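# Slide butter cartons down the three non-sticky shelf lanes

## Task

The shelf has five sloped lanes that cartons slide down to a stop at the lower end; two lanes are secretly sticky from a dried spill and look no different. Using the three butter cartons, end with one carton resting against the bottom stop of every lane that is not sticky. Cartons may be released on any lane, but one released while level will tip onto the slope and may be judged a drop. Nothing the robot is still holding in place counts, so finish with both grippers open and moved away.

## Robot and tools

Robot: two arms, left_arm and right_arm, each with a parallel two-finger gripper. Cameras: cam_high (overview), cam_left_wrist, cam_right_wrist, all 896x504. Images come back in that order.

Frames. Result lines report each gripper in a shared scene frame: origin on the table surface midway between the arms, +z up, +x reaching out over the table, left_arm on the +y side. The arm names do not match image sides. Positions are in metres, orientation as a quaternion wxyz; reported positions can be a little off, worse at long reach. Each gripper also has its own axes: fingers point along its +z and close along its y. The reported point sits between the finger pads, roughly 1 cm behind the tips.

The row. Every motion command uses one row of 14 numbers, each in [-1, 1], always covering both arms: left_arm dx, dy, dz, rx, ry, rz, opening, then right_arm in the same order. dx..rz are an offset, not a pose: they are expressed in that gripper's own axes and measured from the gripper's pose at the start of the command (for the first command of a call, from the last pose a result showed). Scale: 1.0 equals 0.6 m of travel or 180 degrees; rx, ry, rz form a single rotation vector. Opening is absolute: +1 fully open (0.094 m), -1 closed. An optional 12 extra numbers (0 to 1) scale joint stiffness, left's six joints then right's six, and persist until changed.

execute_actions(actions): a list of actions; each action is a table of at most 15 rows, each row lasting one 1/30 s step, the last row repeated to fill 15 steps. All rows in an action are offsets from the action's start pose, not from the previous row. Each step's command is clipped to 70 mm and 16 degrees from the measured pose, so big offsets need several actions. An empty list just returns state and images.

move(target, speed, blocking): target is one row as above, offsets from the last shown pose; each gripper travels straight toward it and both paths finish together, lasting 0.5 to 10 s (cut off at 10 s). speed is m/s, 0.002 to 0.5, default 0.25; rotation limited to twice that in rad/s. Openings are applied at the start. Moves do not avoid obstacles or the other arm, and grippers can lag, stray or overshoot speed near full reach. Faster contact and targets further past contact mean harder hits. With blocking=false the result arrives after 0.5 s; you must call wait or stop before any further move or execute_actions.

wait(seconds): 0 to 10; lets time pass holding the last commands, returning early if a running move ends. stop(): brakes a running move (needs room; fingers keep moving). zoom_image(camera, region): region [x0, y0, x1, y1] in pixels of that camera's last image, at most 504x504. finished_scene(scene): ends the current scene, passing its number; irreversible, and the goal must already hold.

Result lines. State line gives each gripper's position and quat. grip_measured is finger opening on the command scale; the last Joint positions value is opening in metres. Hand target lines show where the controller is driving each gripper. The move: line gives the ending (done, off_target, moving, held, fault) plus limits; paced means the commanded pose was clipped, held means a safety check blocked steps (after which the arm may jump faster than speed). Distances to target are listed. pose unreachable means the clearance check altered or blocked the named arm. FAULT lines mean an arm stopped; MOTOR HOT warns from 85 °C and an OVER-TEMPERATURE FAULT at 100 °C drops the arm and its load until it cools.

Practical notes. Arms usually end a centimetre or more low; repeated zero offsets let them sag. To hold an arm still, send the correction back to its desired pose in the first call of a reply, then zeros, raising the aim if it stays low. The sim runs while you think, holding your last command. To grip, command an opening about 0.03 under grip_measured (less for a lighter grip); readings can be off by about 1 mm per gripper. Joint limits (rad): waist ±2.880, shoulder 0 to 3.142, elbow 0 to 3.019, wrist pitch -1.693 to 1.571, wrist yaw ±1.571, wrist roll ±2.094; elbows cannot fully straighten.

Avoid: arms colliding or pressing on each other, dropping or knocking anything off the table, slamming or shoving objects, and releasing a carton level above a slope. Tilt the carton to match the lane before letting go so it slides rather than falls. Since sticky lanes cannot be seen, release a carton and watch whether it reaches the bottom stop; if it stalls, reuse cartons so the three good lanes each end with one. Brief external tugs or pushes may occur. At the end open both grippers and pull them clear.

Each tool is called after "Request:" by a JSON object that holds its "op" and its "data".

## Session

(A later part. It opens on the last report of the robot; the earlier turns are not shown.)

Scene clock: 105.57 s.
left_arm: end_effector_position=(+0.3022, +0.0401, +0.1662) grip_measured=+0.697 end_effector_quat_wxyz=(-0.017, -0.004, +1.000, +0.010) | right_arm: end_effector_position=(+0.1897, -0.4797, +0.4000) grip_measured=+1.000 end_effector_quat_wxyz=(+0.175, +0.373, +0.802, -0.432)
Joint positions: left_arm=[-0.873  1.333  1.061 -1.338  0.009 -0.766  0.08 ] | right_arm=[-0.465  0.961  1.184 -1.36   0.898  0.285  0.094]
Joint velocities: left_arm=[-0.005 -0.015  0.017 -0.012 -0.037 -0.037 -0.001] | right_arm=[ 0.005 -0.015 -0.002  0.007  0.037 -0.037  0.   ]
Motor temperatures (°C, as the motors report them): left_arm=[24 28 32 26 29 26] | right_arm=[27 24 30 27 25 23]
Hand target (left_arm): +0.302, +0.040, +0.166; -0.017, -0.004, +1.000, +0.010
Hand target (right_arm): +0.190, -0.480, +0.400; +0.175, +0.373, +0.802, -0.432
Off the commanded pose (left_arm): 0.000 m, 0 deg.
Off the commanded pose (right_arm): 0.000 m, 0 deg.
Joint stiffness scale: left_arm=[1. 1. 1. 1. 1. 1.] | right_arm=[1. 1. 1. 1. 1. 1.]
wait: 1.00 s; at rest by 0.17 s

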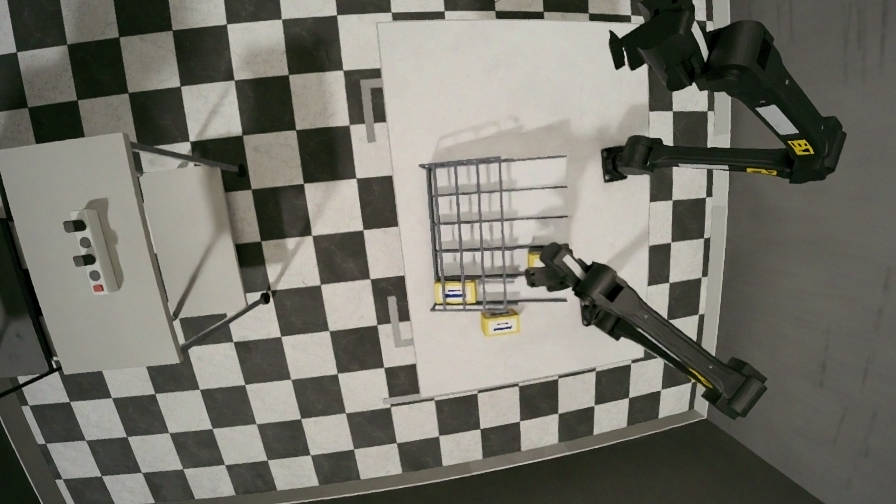

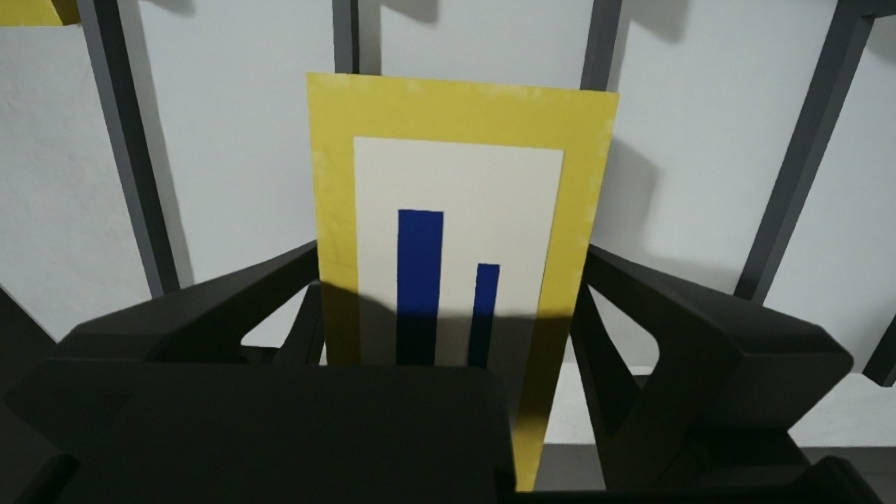

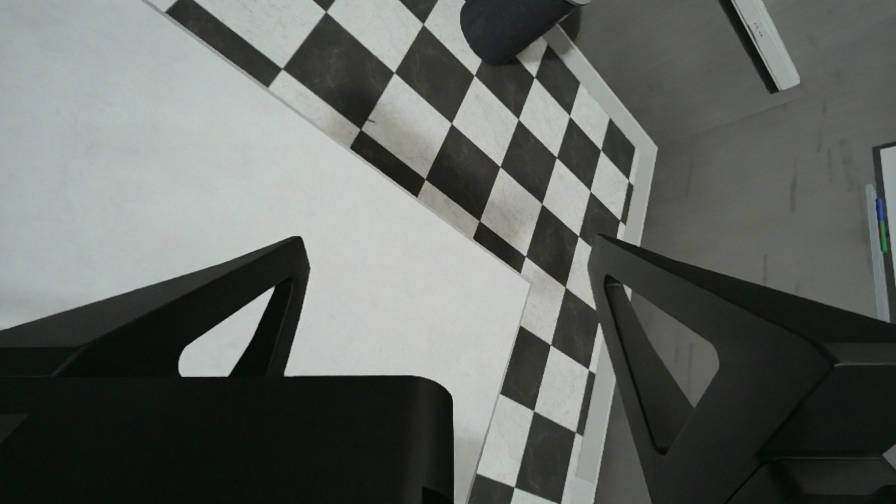

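Sticky. Regrip and go to lane 3 (y≈-0.05).

Request:
{"op": "move", "data": {"target": [0,0,0,0,0,0,0.31,0,0,0,0,0,0,1]}}

Request:
{"op": "move", "data": {"target": [0,0,-0.16,0,0,0,0.31,0,0,0,0,0,0,1], "speed": 0.15}}

Request:
{"op": "move", "data": {"target": [-0.02,-0.16,-0.04,0,0,0,0.31,0,0,0,0,0,0,1], "speed": 0.15}}

Scene clock: 109.70 s.
left_arm: end_effector_position=(+0.3022, +0.0401, +0.1662) grip_measured=+0.341 end_effector_quat_wxyz=(-0.017, -0.003, +1.000, +0.010) | right_arm: end_effector_position=(+0.1897, -0.4797, +0.4000) grip_measured=+1.000 end_effector_quat_wxyz=(+0.175, +0.373, +0.802, -0.432)
Joint positions: left_arm=[-0.873  1.333  1.061 -1.338  0.009 -0.766  0.063] | right_arm=[-0.465  0.961  1.184 -1.36   0.898  0.285  0.094]
Joint velocities: left_arm=[ 0.015 -0.015 -0.012 -0.022 -0.051  0.051 -0.   ] | right_arm=[-0.005  0.005  0.002 -0.002 -0.007 -0.051  0.   ]
Motor temperatures (°C, as the motors report them): left_arm=[24 28 32 26 29 26] | right_arm=[27 24 30 27 25 23]
Hand target (left_arm): +0.302, +0.040, +0.166; -0.017, -0.004, +1.000, +0.010
Hand target (right_arm): +0.190, -0.480, +0.400; +0.175, +0.373, +0.802, -0.432
Off the commanded pose (left_arm): 0.000 m, 0 deg.
Off the commanded pose (right_arm): 0.000 m, 0 deg.
Joint stiffness scale: left_arm=[1. 1. 1. 1. 1. 1.] | right_arm=[1. 1. 1. 1. 1. 1.]
move: done

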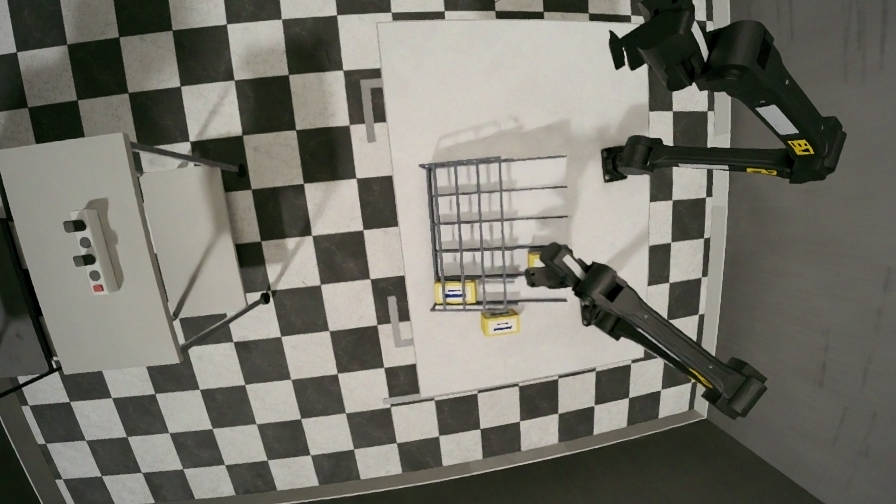

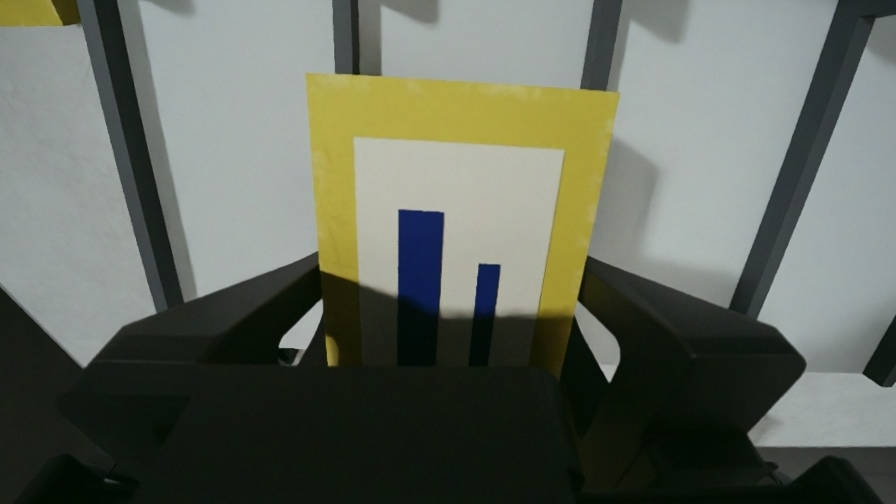

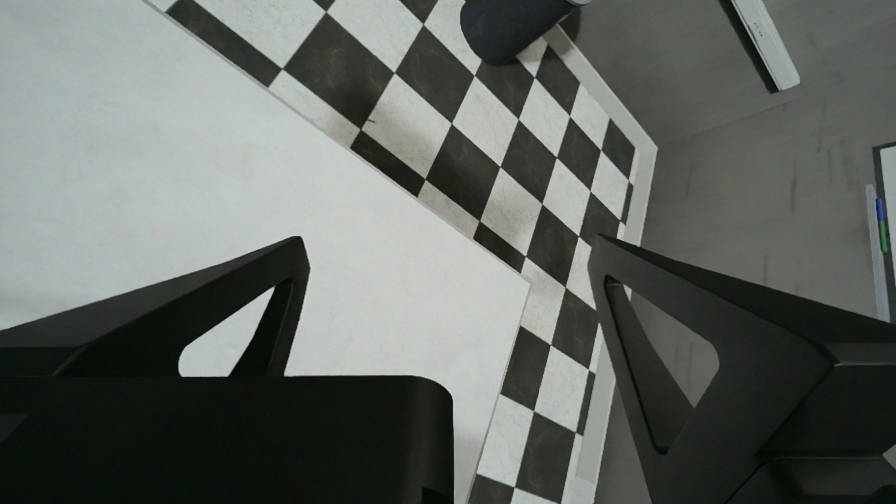

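Scene clock: 110.77 s.
left_arm: end_effector_position=(+0.2960, +0.0452, +0.2326) grip_measured=+0.342 end_effector_quat_wxyz=(-0.039, -0.003, +0.999, +0.030) | right_arm: end_effector_position=(+0.1897, -0.4797, +0.4000) grip_measured=+1.000 end_effector_quat_wxyz=(+0.175, +0.373, +0.802, -0.432)
Joint positions: left_arm=[-0.874  1.318  1.221 -1.572  0.009 -0.766  0.063] | right_arm=[-0.465  0.961  1.184 -1.36   0.898  0.285  0.094]
Joint velocities: left_arm=[-0.015  0.005 -0.007 -0.002 -0.081 -0.037  0.   ] | right_arm=[-0.005 -0.015 -0.017  0.002 -0.007 -0.037  0.   ]
Motor temperatures (°C, as the motors report them): left_arm=[24 28 32 26 29 26] | right_arm=[27 24 30 27 25 23]
Hand target (left_arm): +0.305, +0.039, +0.262; -0.017, -0.003, +1.000, +0.010
Hand target (right_arm): +0.190, -0.480, +0.400; +0.175, +0.373, +0.802, -0.432
Off the commanded pose (left_arm): 0.032 m, 3 deg.
Off the commanded pose (right_arm): 0.000 m, 0 deg.
Joint stiffness scale: left_arm=[1. 1. 1. 1. 1. 1.] | right_arm=[1. 1. 1. 1. 1. 1.]
move: off_target (left_arm)

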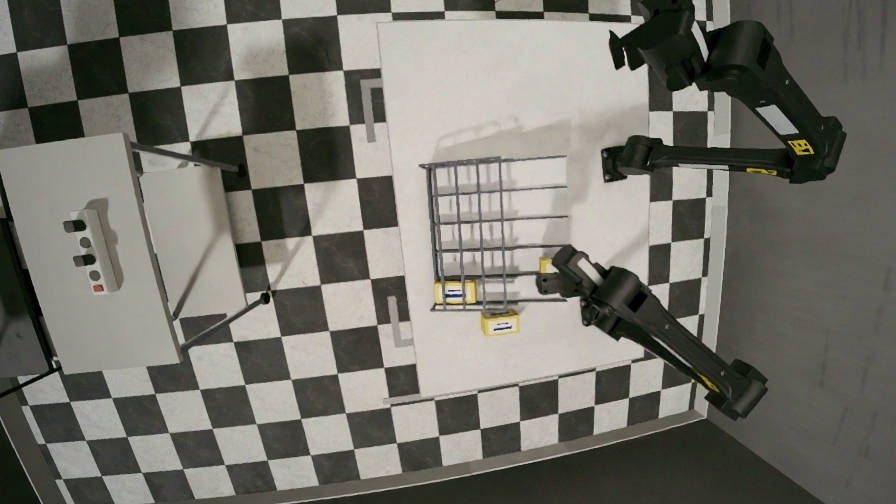

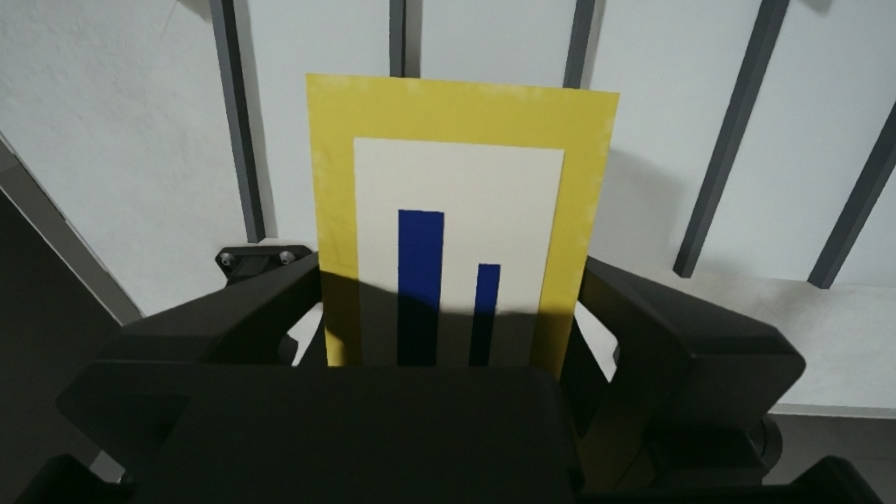

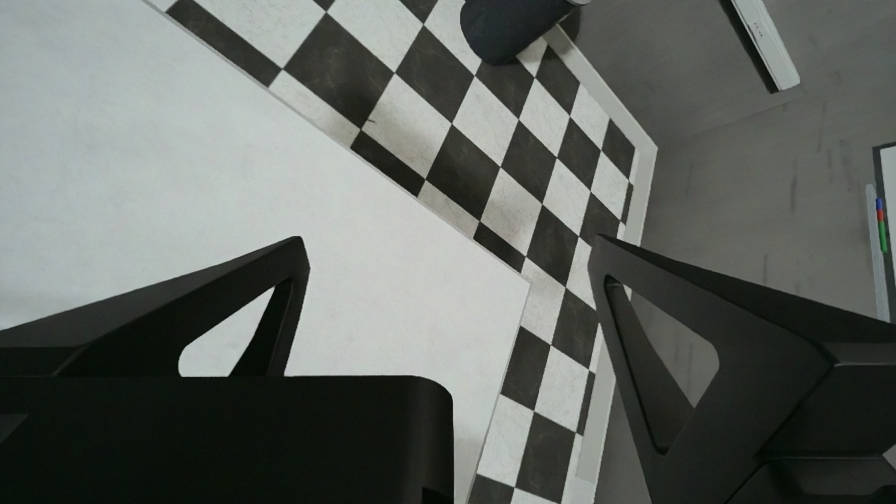

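Scene clock: 111.90 s.
left_arm: end_effector_position=(+0.3029, -0.0397, +0.2229) grip_measured=+0.342 end_effector_quat_wxyz=(-0.053, +0.003, +0.997, +0.048) | right_arm: end_effector_position=(+0.1897, -0.4797, +0.4000) grip_measured=+1.000 end_effector_quat_wxyz=(+0.175, +0.373, +0.802, -0.432)
Joint positions: left_arm=[-1.006  1.524  1.404 -1.593  0.022 -0.885  0.063] | right_arm=[-0.465  0.961  1.184 -1.36   0.898  0.285  0.094]
Joint velocities: left_arm=[-0.005  0.005 -0.012  0.002  0.051 -0.051  0.001] | right_arm=[ 0.005 -0.005 -0.002  0.012  0.007 -0.037  0.   ]
Motor temperatures (°C, as the motors report them): left_arm=[24 28 32 26 29 26] | right_arm=[27 24 30 27 25 23]
Hand target (left_arm): +0.309, -0.051, +0.248; -0.038, -0.003, +0.999, +0.029
Hand target (right_arm): +0.190, -0.480, +0.400; +0.175, +0.373, +0.802, -0.432
Off the commanded pose (left_arm): 0.030 m, 3 deg.
Off the commanded pose (right_arm): 0.000 m, 0 deg.
Joint stiffness scale: left_arm=[1. 1. 1. 1. 1. 1.] | right_arm=[1. 1. 1. 1. 1. 1.]
move: off_target (left_arm)

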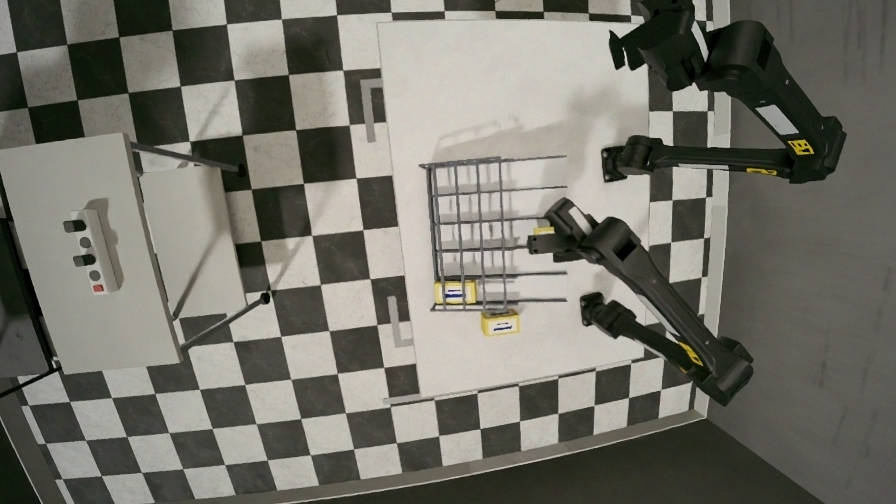

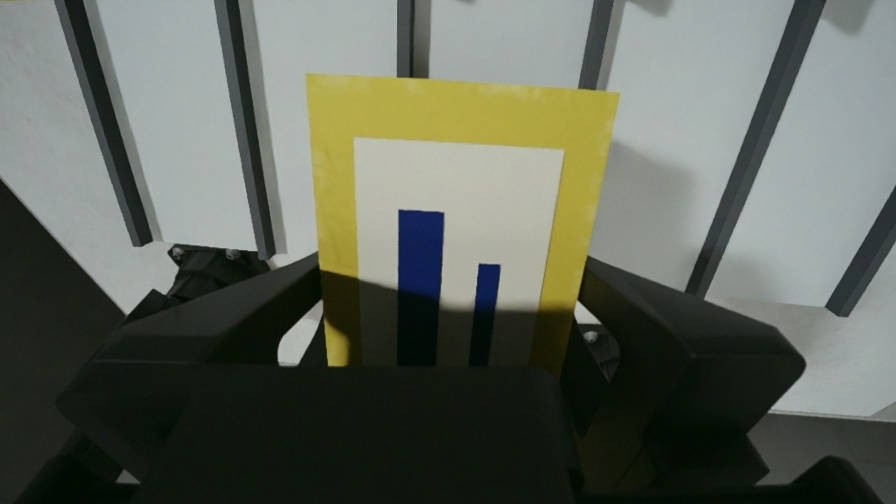

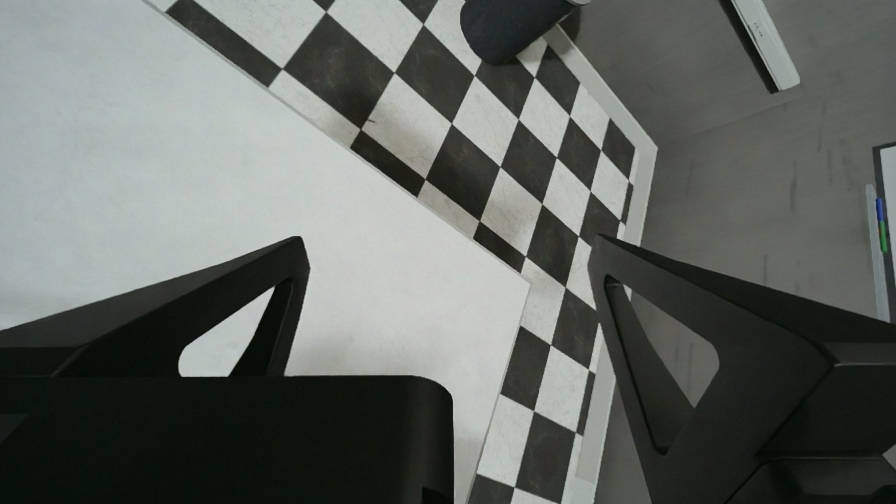

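Request:
{"op": "move", "data": {"target": [-0.012,-0.025,0.05,0.031,-0.027,0,0.31,0,0,0,0,0,0,1], "speed": 0.08}}

Scene clock: 115.57 s.
left_arm: end_effector_position=(+0.3087, -0.0472, +0.1782) grip_measured=+0.341 end_effector_quat_wxyz=(-0.027, +0.003, +0.999, +0.017) | right_arm: end_effector_position=(+0.1897, -0.4797, +0.4000) grip_measured=+1.000 end_effector_quat_wxyz=(+0.175, +0.373, +0.802, -0.432)
Joint positions: left_arm=[-1.007  1.517  1.282 -1.396  0.02  -0.886  0.063] | right_arm=[-0.465  0.961  1.184 -1.36   0.898  0.285  0.094]
Joint velocities: left_arm=[-0.005 -0.015  0.022  0.017  0.007 -0.095 -0.   ] | right_arm=[-0.005 -0.005 -0.007 -0.012  0.037 -0.007  0.   ]
Motor temperatures (°C, as the motors report them): left_arm=[24 28 33 26 28 26] | right_arm=[27 24 30 27 25 23]
Hand target (left_arm): +0.306, -0.052, +0.191; -0.011, +0.002, +1.000, -0.001
Hand target (right_arm): +0.190, -0.480, +0.400; +0.175, +0.373, +0.802, -0.432
Off the commanded pose (left_arm): 0.014 m, 3 deg.
Off the commanded pose (right_arm): 0.000 m, 0 deg.
Joint stiffness scale: left_arm=[1. 1. 1. 1. 1. 1.] | right_arm=[1. 1. 1. 1. 1. 1.]
move: off_target (left_arm)

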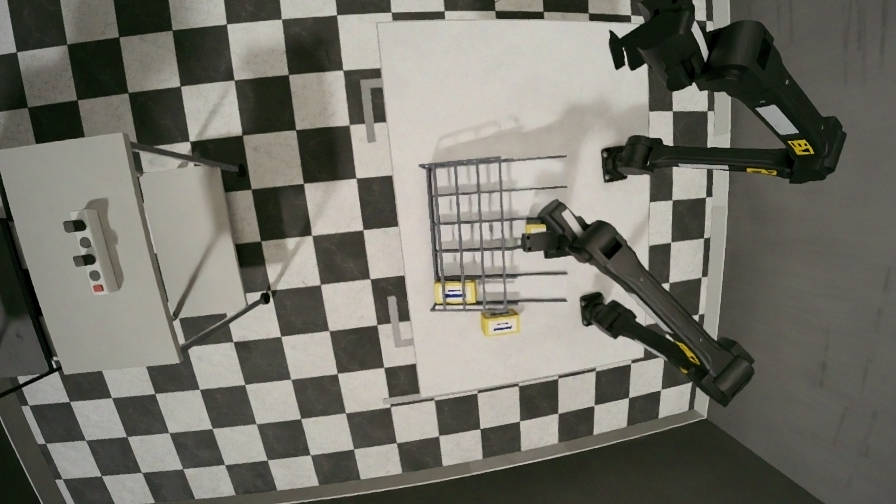

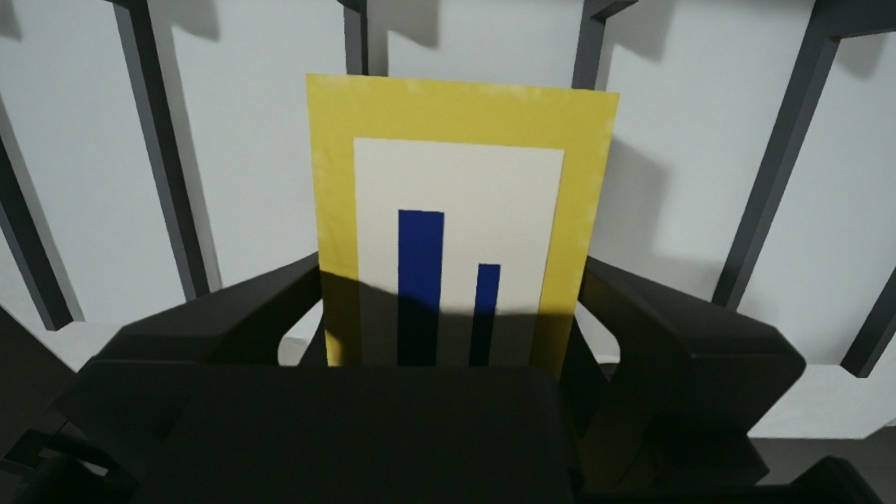

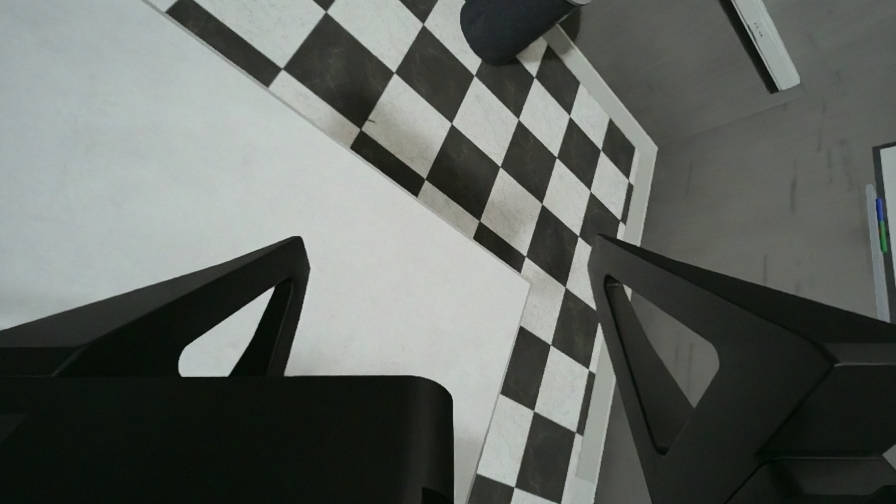

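Request:
{"op": "move", "data": {"target": [0,-0.004,0.035,0.01,-0.008,0,0.31,0,0,0,0,0,0,1], "speed": 0.03}}

Request:
{"op": "move", "data": {"target": [0,0,0,0,0,0,0.7,0,0,0,0,0,0,1]}}

Request:
{"op": "wait", "data": {"seconds": 1}}

Scene clock: 118.43 s.
left_arm: end_effector_position=(+0.3104, -0.0489, +0.1620) grip_measured=+0.341 end_effector_quat_wxyz=(-0.016, +0.003, +1.000, +0.004) | right_arm: end_effector_position=(+0.1897, -0.4797, +0.4000) grip_measured=+1.000 end_effector_quat_wxyz=(+0.175, +0.373, +0.802, -0.432)
Joint positions: left_arm=[-1.007  1.513  1.235 -1.319  0.019 -0.886  0.063] | right_arm=[-0.465  0.961  1.184 -1.36   0.898  0.285  0.094]
Joint velocities: left_arm=[ 0.005  0.005  0.007 -0.032  0.037  0.037  0.   ] | right_arm=[-0.015 -0.005 -0.002  0.007  0.081 -0.037  0.   ]
Motor temperatures (°C, as the motors report them): left_arm=[24 28 32 26 28 26] | right_arm=[27 24 30 27 25 23]
Hand target (left_arm): +0.307, -0.049, +0.157; -0.015, +0.003, +1.000, +0.001
Hand target (right_arm): +0.190, -0.480, +0.400; +0.175, +0.373, +0.802, -0.432
Off the commanded pose (left_arm): 0.006 m, 0 deg.
Off the commanded pose (right_arm): 0.000 m, 0 deg.
Joint stiffness scale: left_arm=[1. 1. 1. 1. 1. 1.] | right_arm=[1. 1. 1. 1. 1. 1.]
move: done

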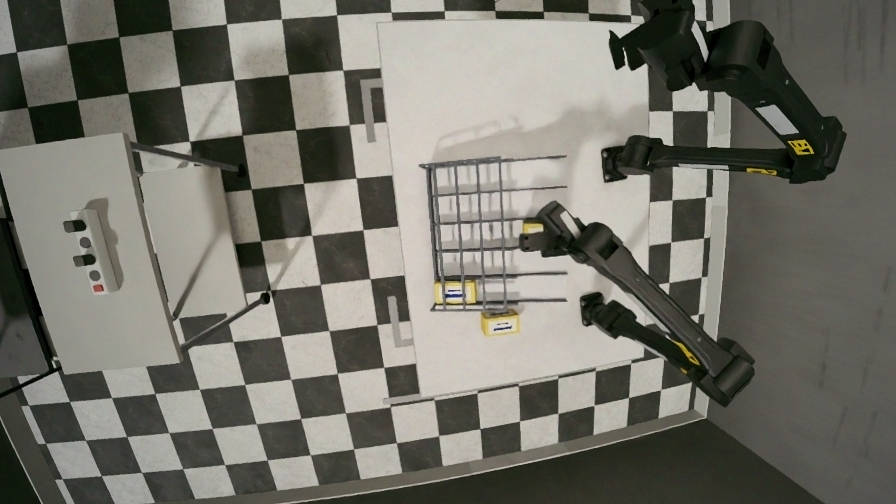

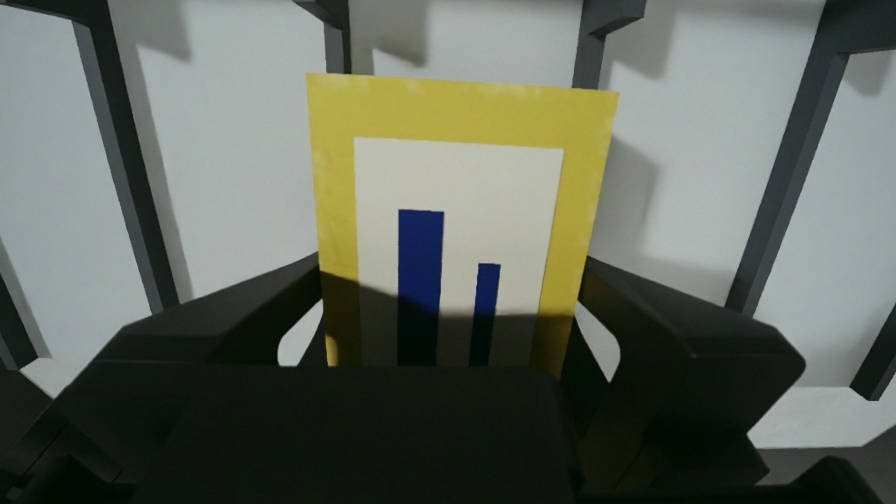

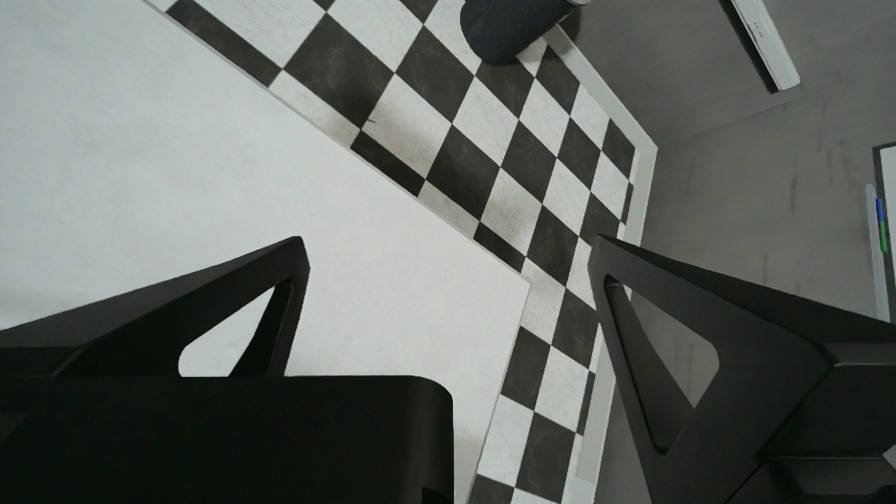

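Scene clock: 118.93 s.
left_arm: end_effector_position=(+0.3105, -0.0489, +0.1620) grip_measured=+0.697 end_effector_quat_wxyz=(-0.015, +0.003, +1.000, +0.004) | right_arm: end_effector_position=(+0.1897, -0.4797, +0.4000) grip_measured=+1.000 end_effector_quat_wxyz=(+0.175, +0.373, +0.802, -0.432)
Joint positions: left_arm=[-1.007  1.513  1.235 -1.319  0.019 -0.886  0.08 ] | right_arm=[-0.465  0.961  1.184 -1.36   0.898  0.285  0.094]
Joint velocities: left_arm=[-0.015 -0.015 -0.002 -0.002  0.007 -0.007  0.   ] | right_arm=[-0.005 -0.005 -0.007  0.002 -0.007  0.022  0.   ]
Motor temperatures (°C, as the motors report them): left_arm=[24 28 32 26 28 26] | right_arm=[27 24 30 27 25 23]
Hand target (left_arm): +0.310, -0.049, +0.162; -0.016, +0.003, +1.000, +0.004
Hand target (right_arm): +0.190, -0.480, +0.400; +0.175, +0.373, +0.802, -0.432
Off the commanded pose (left_arm): 0.000 m, 0 deg.
Off the commanded pose (right_arm): 0.000 m, 0 deg.
Joint stiffness scale: left_arm=[1. 1. 1. 1. 1. 1.] | right_arm=[1. 1. 1. 1. 1. 1.]
move: done

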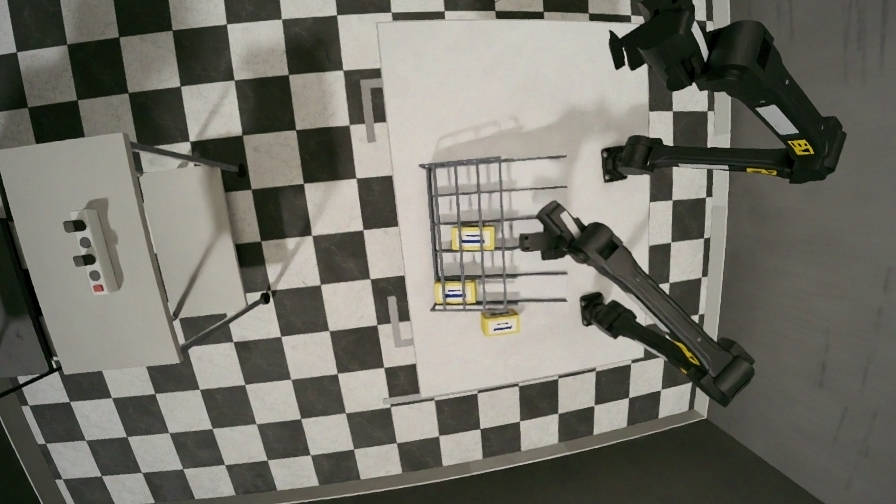

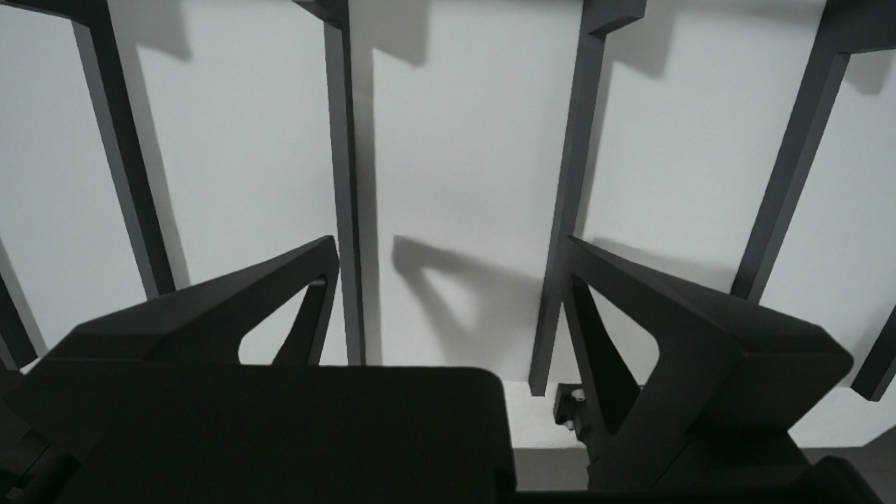

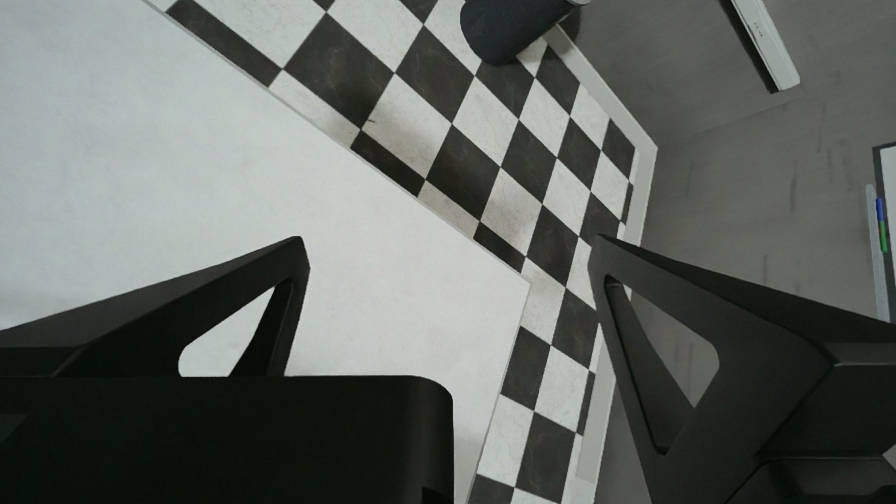

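Scene clock: 119.93 s.
left_arm: end_effector_position=(+0.3105, -0.0489, +0.1620) grip_measured=+0.697 end_effector_quat_wxyz=(-0.015, +0.003, +1.000, +0.004) | right_arm: end_effector_position=(+0.1897, -0.4797, +0.4000) grip_measured=+1.000 end_effector_quat_wxyz=(+0.175, +0.373, +0.802, -0.432)
Joint positions: left_arm=[-1.007  1.513  1.235 -1.319  0.019 -0.886  0.08 ] | right_arm=[-0.465  0.961  1.184 -1.36   0.898  0.285  0.094]
Joint velocities: left_arm=[ 0.005 -0.005 -0.022 -0.007  0.022 -0.051 -0.001] | right_arm=[-0.005 -0.005 -0.017 -0.017 -0.022 -0.022  0.   ]
Motor temperatures (°C, as the motors report them): left_arm=[24 28 32 26 28 26] | right_arm=[27 24 30 27 25 23]
Hand target (left_arm): +0.310, -0.049, +0.162; -0.016, +0.003, +1.000, +0.004
Hand target (right_arm): +0.190, -0.480, +0.400; +0.175, +0.373, +0.802, -0.432
Off the commanded pose (left_arm): 0.000 m, 0 deg.
Off the commanded pose (right_arm): 0.000 m, 0 deg.
Joint stiffness scale: left_arm=[1. 1. 1. 1. 1. 1.] | right_arm=[1. 1. 1. 1. 1. 1.]
wait: 1.00 s; at rest by 0.17 s

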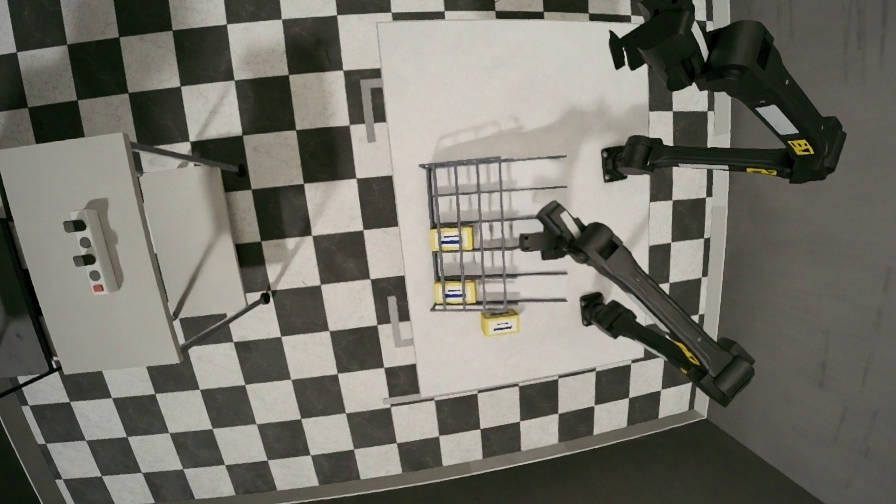

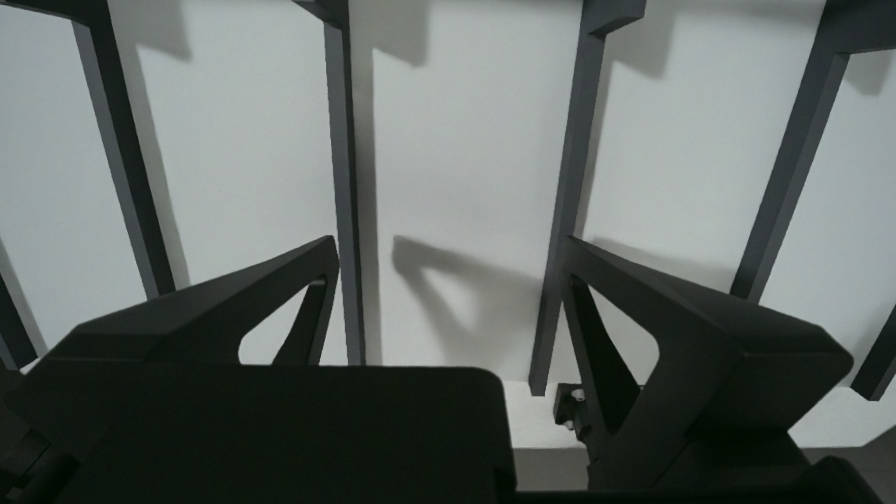

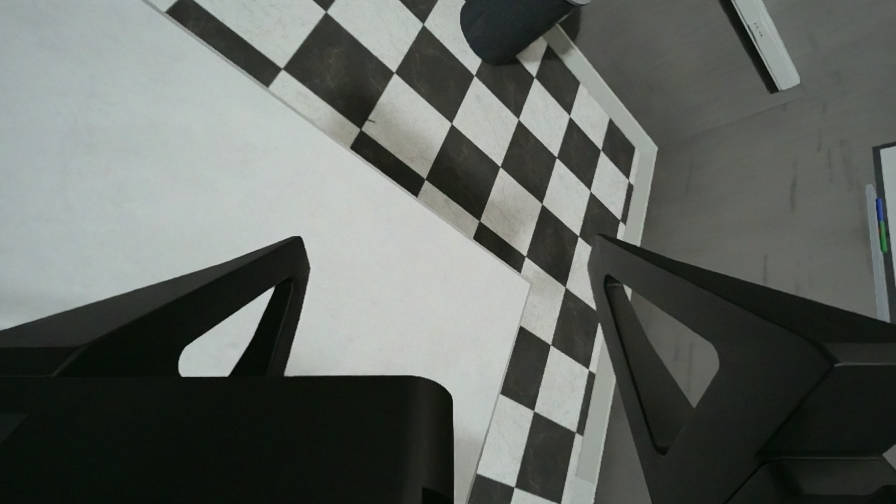

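Request:
{"op": "move", "data": {"target": [0,0,-0.15,0,0,0,1,0,0,0,0,0,0,1]}}

Request:
{"op": "move", "data": {"target": [-0.08,0.535,0,0,-0.105,0,1,0,0,0,0,0,0,1], "speed": 0.3}}

Scene clock: 123.73 s.
left_arm: end_effector_position=(+0.3078, -0.0456, +0.2439) grip_measured=+1.000 end_effector_quat_wxyz=(-0.017, +0.003, +1.000, +0.006) | right_arm: end_effector_position=(+0.1897, -0.4797, +0.4000) grip_measured=+1.000 end_effector_quat_wxyz=(+0.175, +0.373, +0.802, -0.432)
Joint positions: left_arm=[-1.007  1.468  1.404 -1.537  0.019 -0.886  0.094] | right_arm=[-0.465  0.961  1.184 -1.36   0.898  0.285  0.094]
Joint velocities: left_arm=[-0.024 -0.005  0.017 -0.002  0.037 -0.007  0.   ] | right_arm=[-0.005 -0.015  0.002  0.012  0.066 -0.037  0.   ]
Motor temperatures (°C, as the motors report them): left_arm=[24 28 32 26 28 26] | right_arm=[27 24 30 27 25 23]
Hand target (left_arm): +0.314, -0.050, +0.252; -0.015, +0.003, +1.000, +0.004
Hand target (right_arm): +0.190, -0.480, +0.400; +0.175, +0.373, +0.802, -0.432
Off the commanded pose (left_arm): 0.010 m, 0 deg.
Off the commanded pose (right_arm): 0.000 m, 0 deg.
Joint stiffness scale: left_arm=[1. 1. 1. 1. 1. 1.] | right_arm=[1. 1. 1. 1. 1. 1.]
move: done

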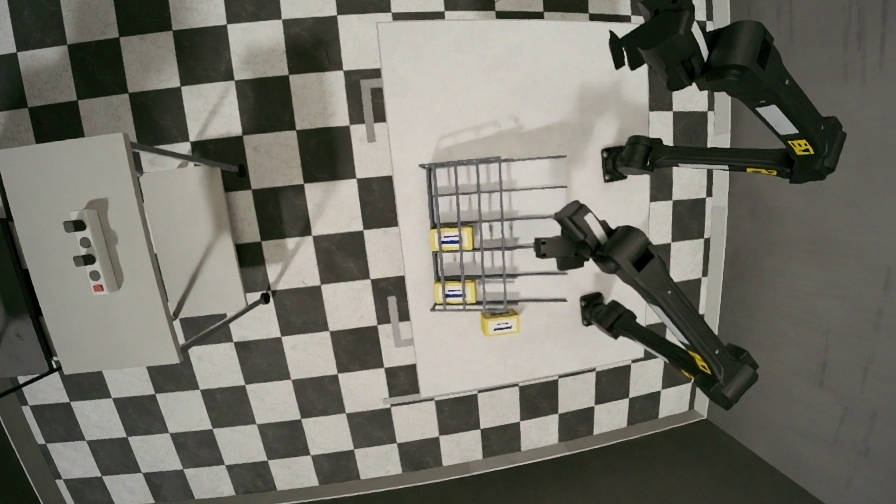

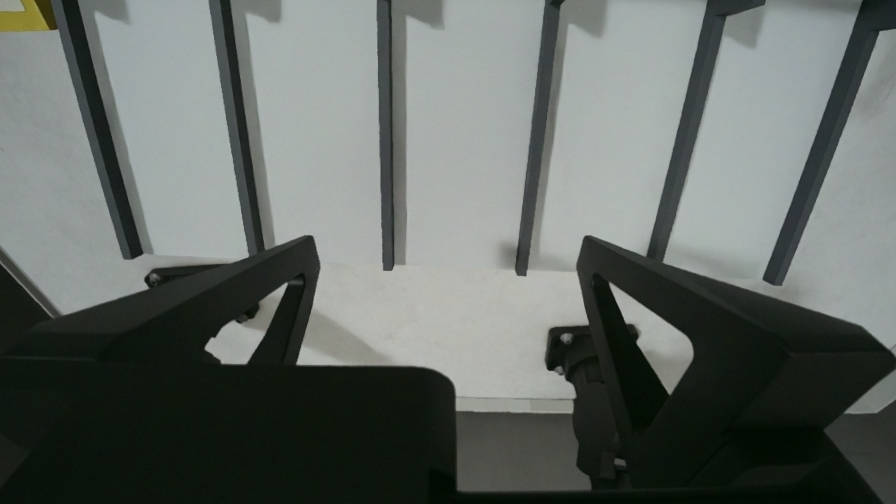

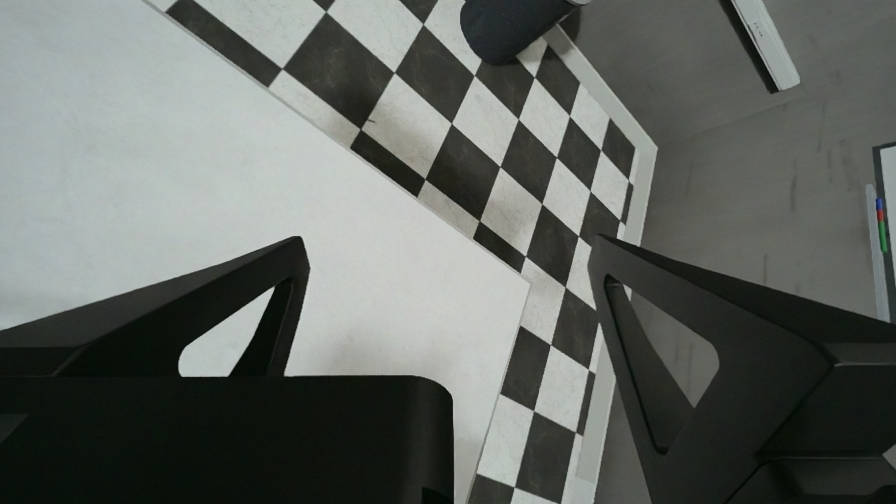

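Scene clock: 125.57 s.
left_arm: end_effector_position=(+0.3573, +0.2807, +0.2548) grip_measured=+1.000 end_effector_quat_wxyz=(+0.144, -0.006, +0.989, +0.008) | right_arm: end_effector_position=(+0.1897, -0.4797, +0.4000) grip_measured=+1.000 end_effector_quat_wxyz=(+0.175, +0.373, +0.802, -0.432)
Joint positions: left_arm=[-0.149  0.962  0.989 -1.309 -0.028 -0.043  0.094] | right_arm=[-0.465  0.961  1.184 -1.36   0.898  0.285  0.094]
Joint velocities: left_arm=[-0.005 -0.015  0.002 -0.002 -0.051  0.051  0.   ] | right_arm=[-0.005 -0.024 -0.007 -0.007  0.022 -0.022  0.   ]
Motor temperatures (°C, as the motors report them): left_arm=[24 28 32 26 28 26] | right_arm=[27 24 31 27 25 23]
Hand target (left_arm): +0.359, +0.280, +0.249; +0.147, +0.004, +0.989, +0.008
Hand target (right_arm): +0.190, -0.480, +0.400; +0.175, +0.373, +0.802, -0.432
Off the commanded pose (left_arm): 0.010 m, 1 deg.
Off the commanded pose (right_arm): 0.000 m, 0 deg.
Joint stiffness scale: left_arm=[1. 1. 1. 1. 1. 1.] | right_arm=[1. 1. 1. 1. 1. 1.]
move: done

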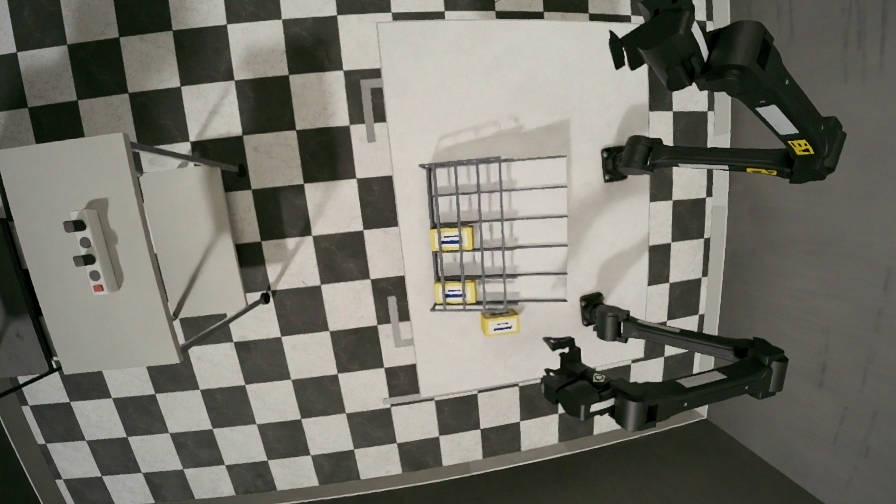

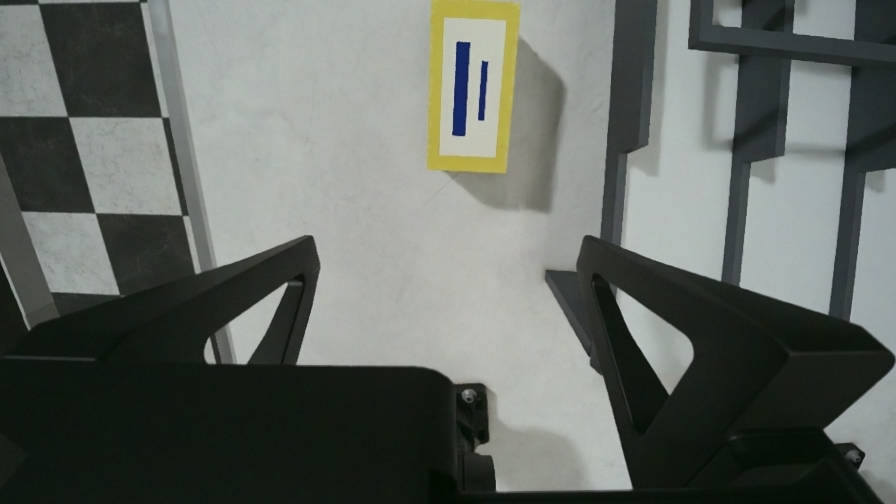

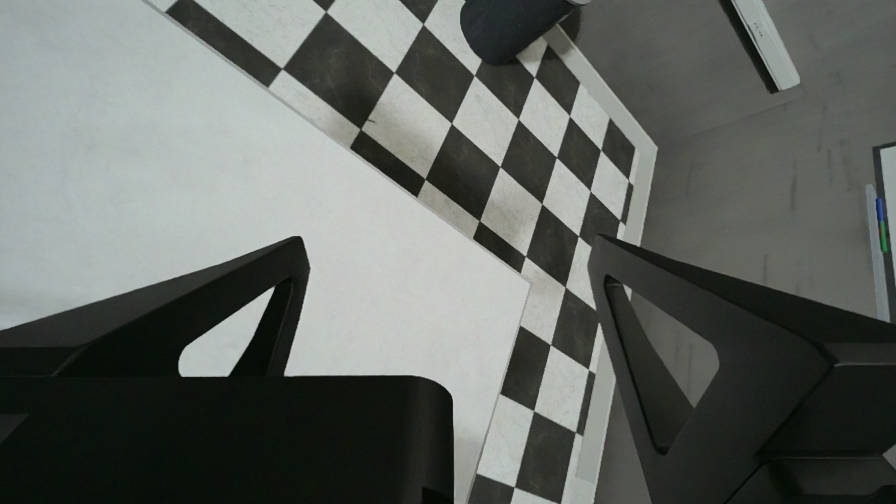

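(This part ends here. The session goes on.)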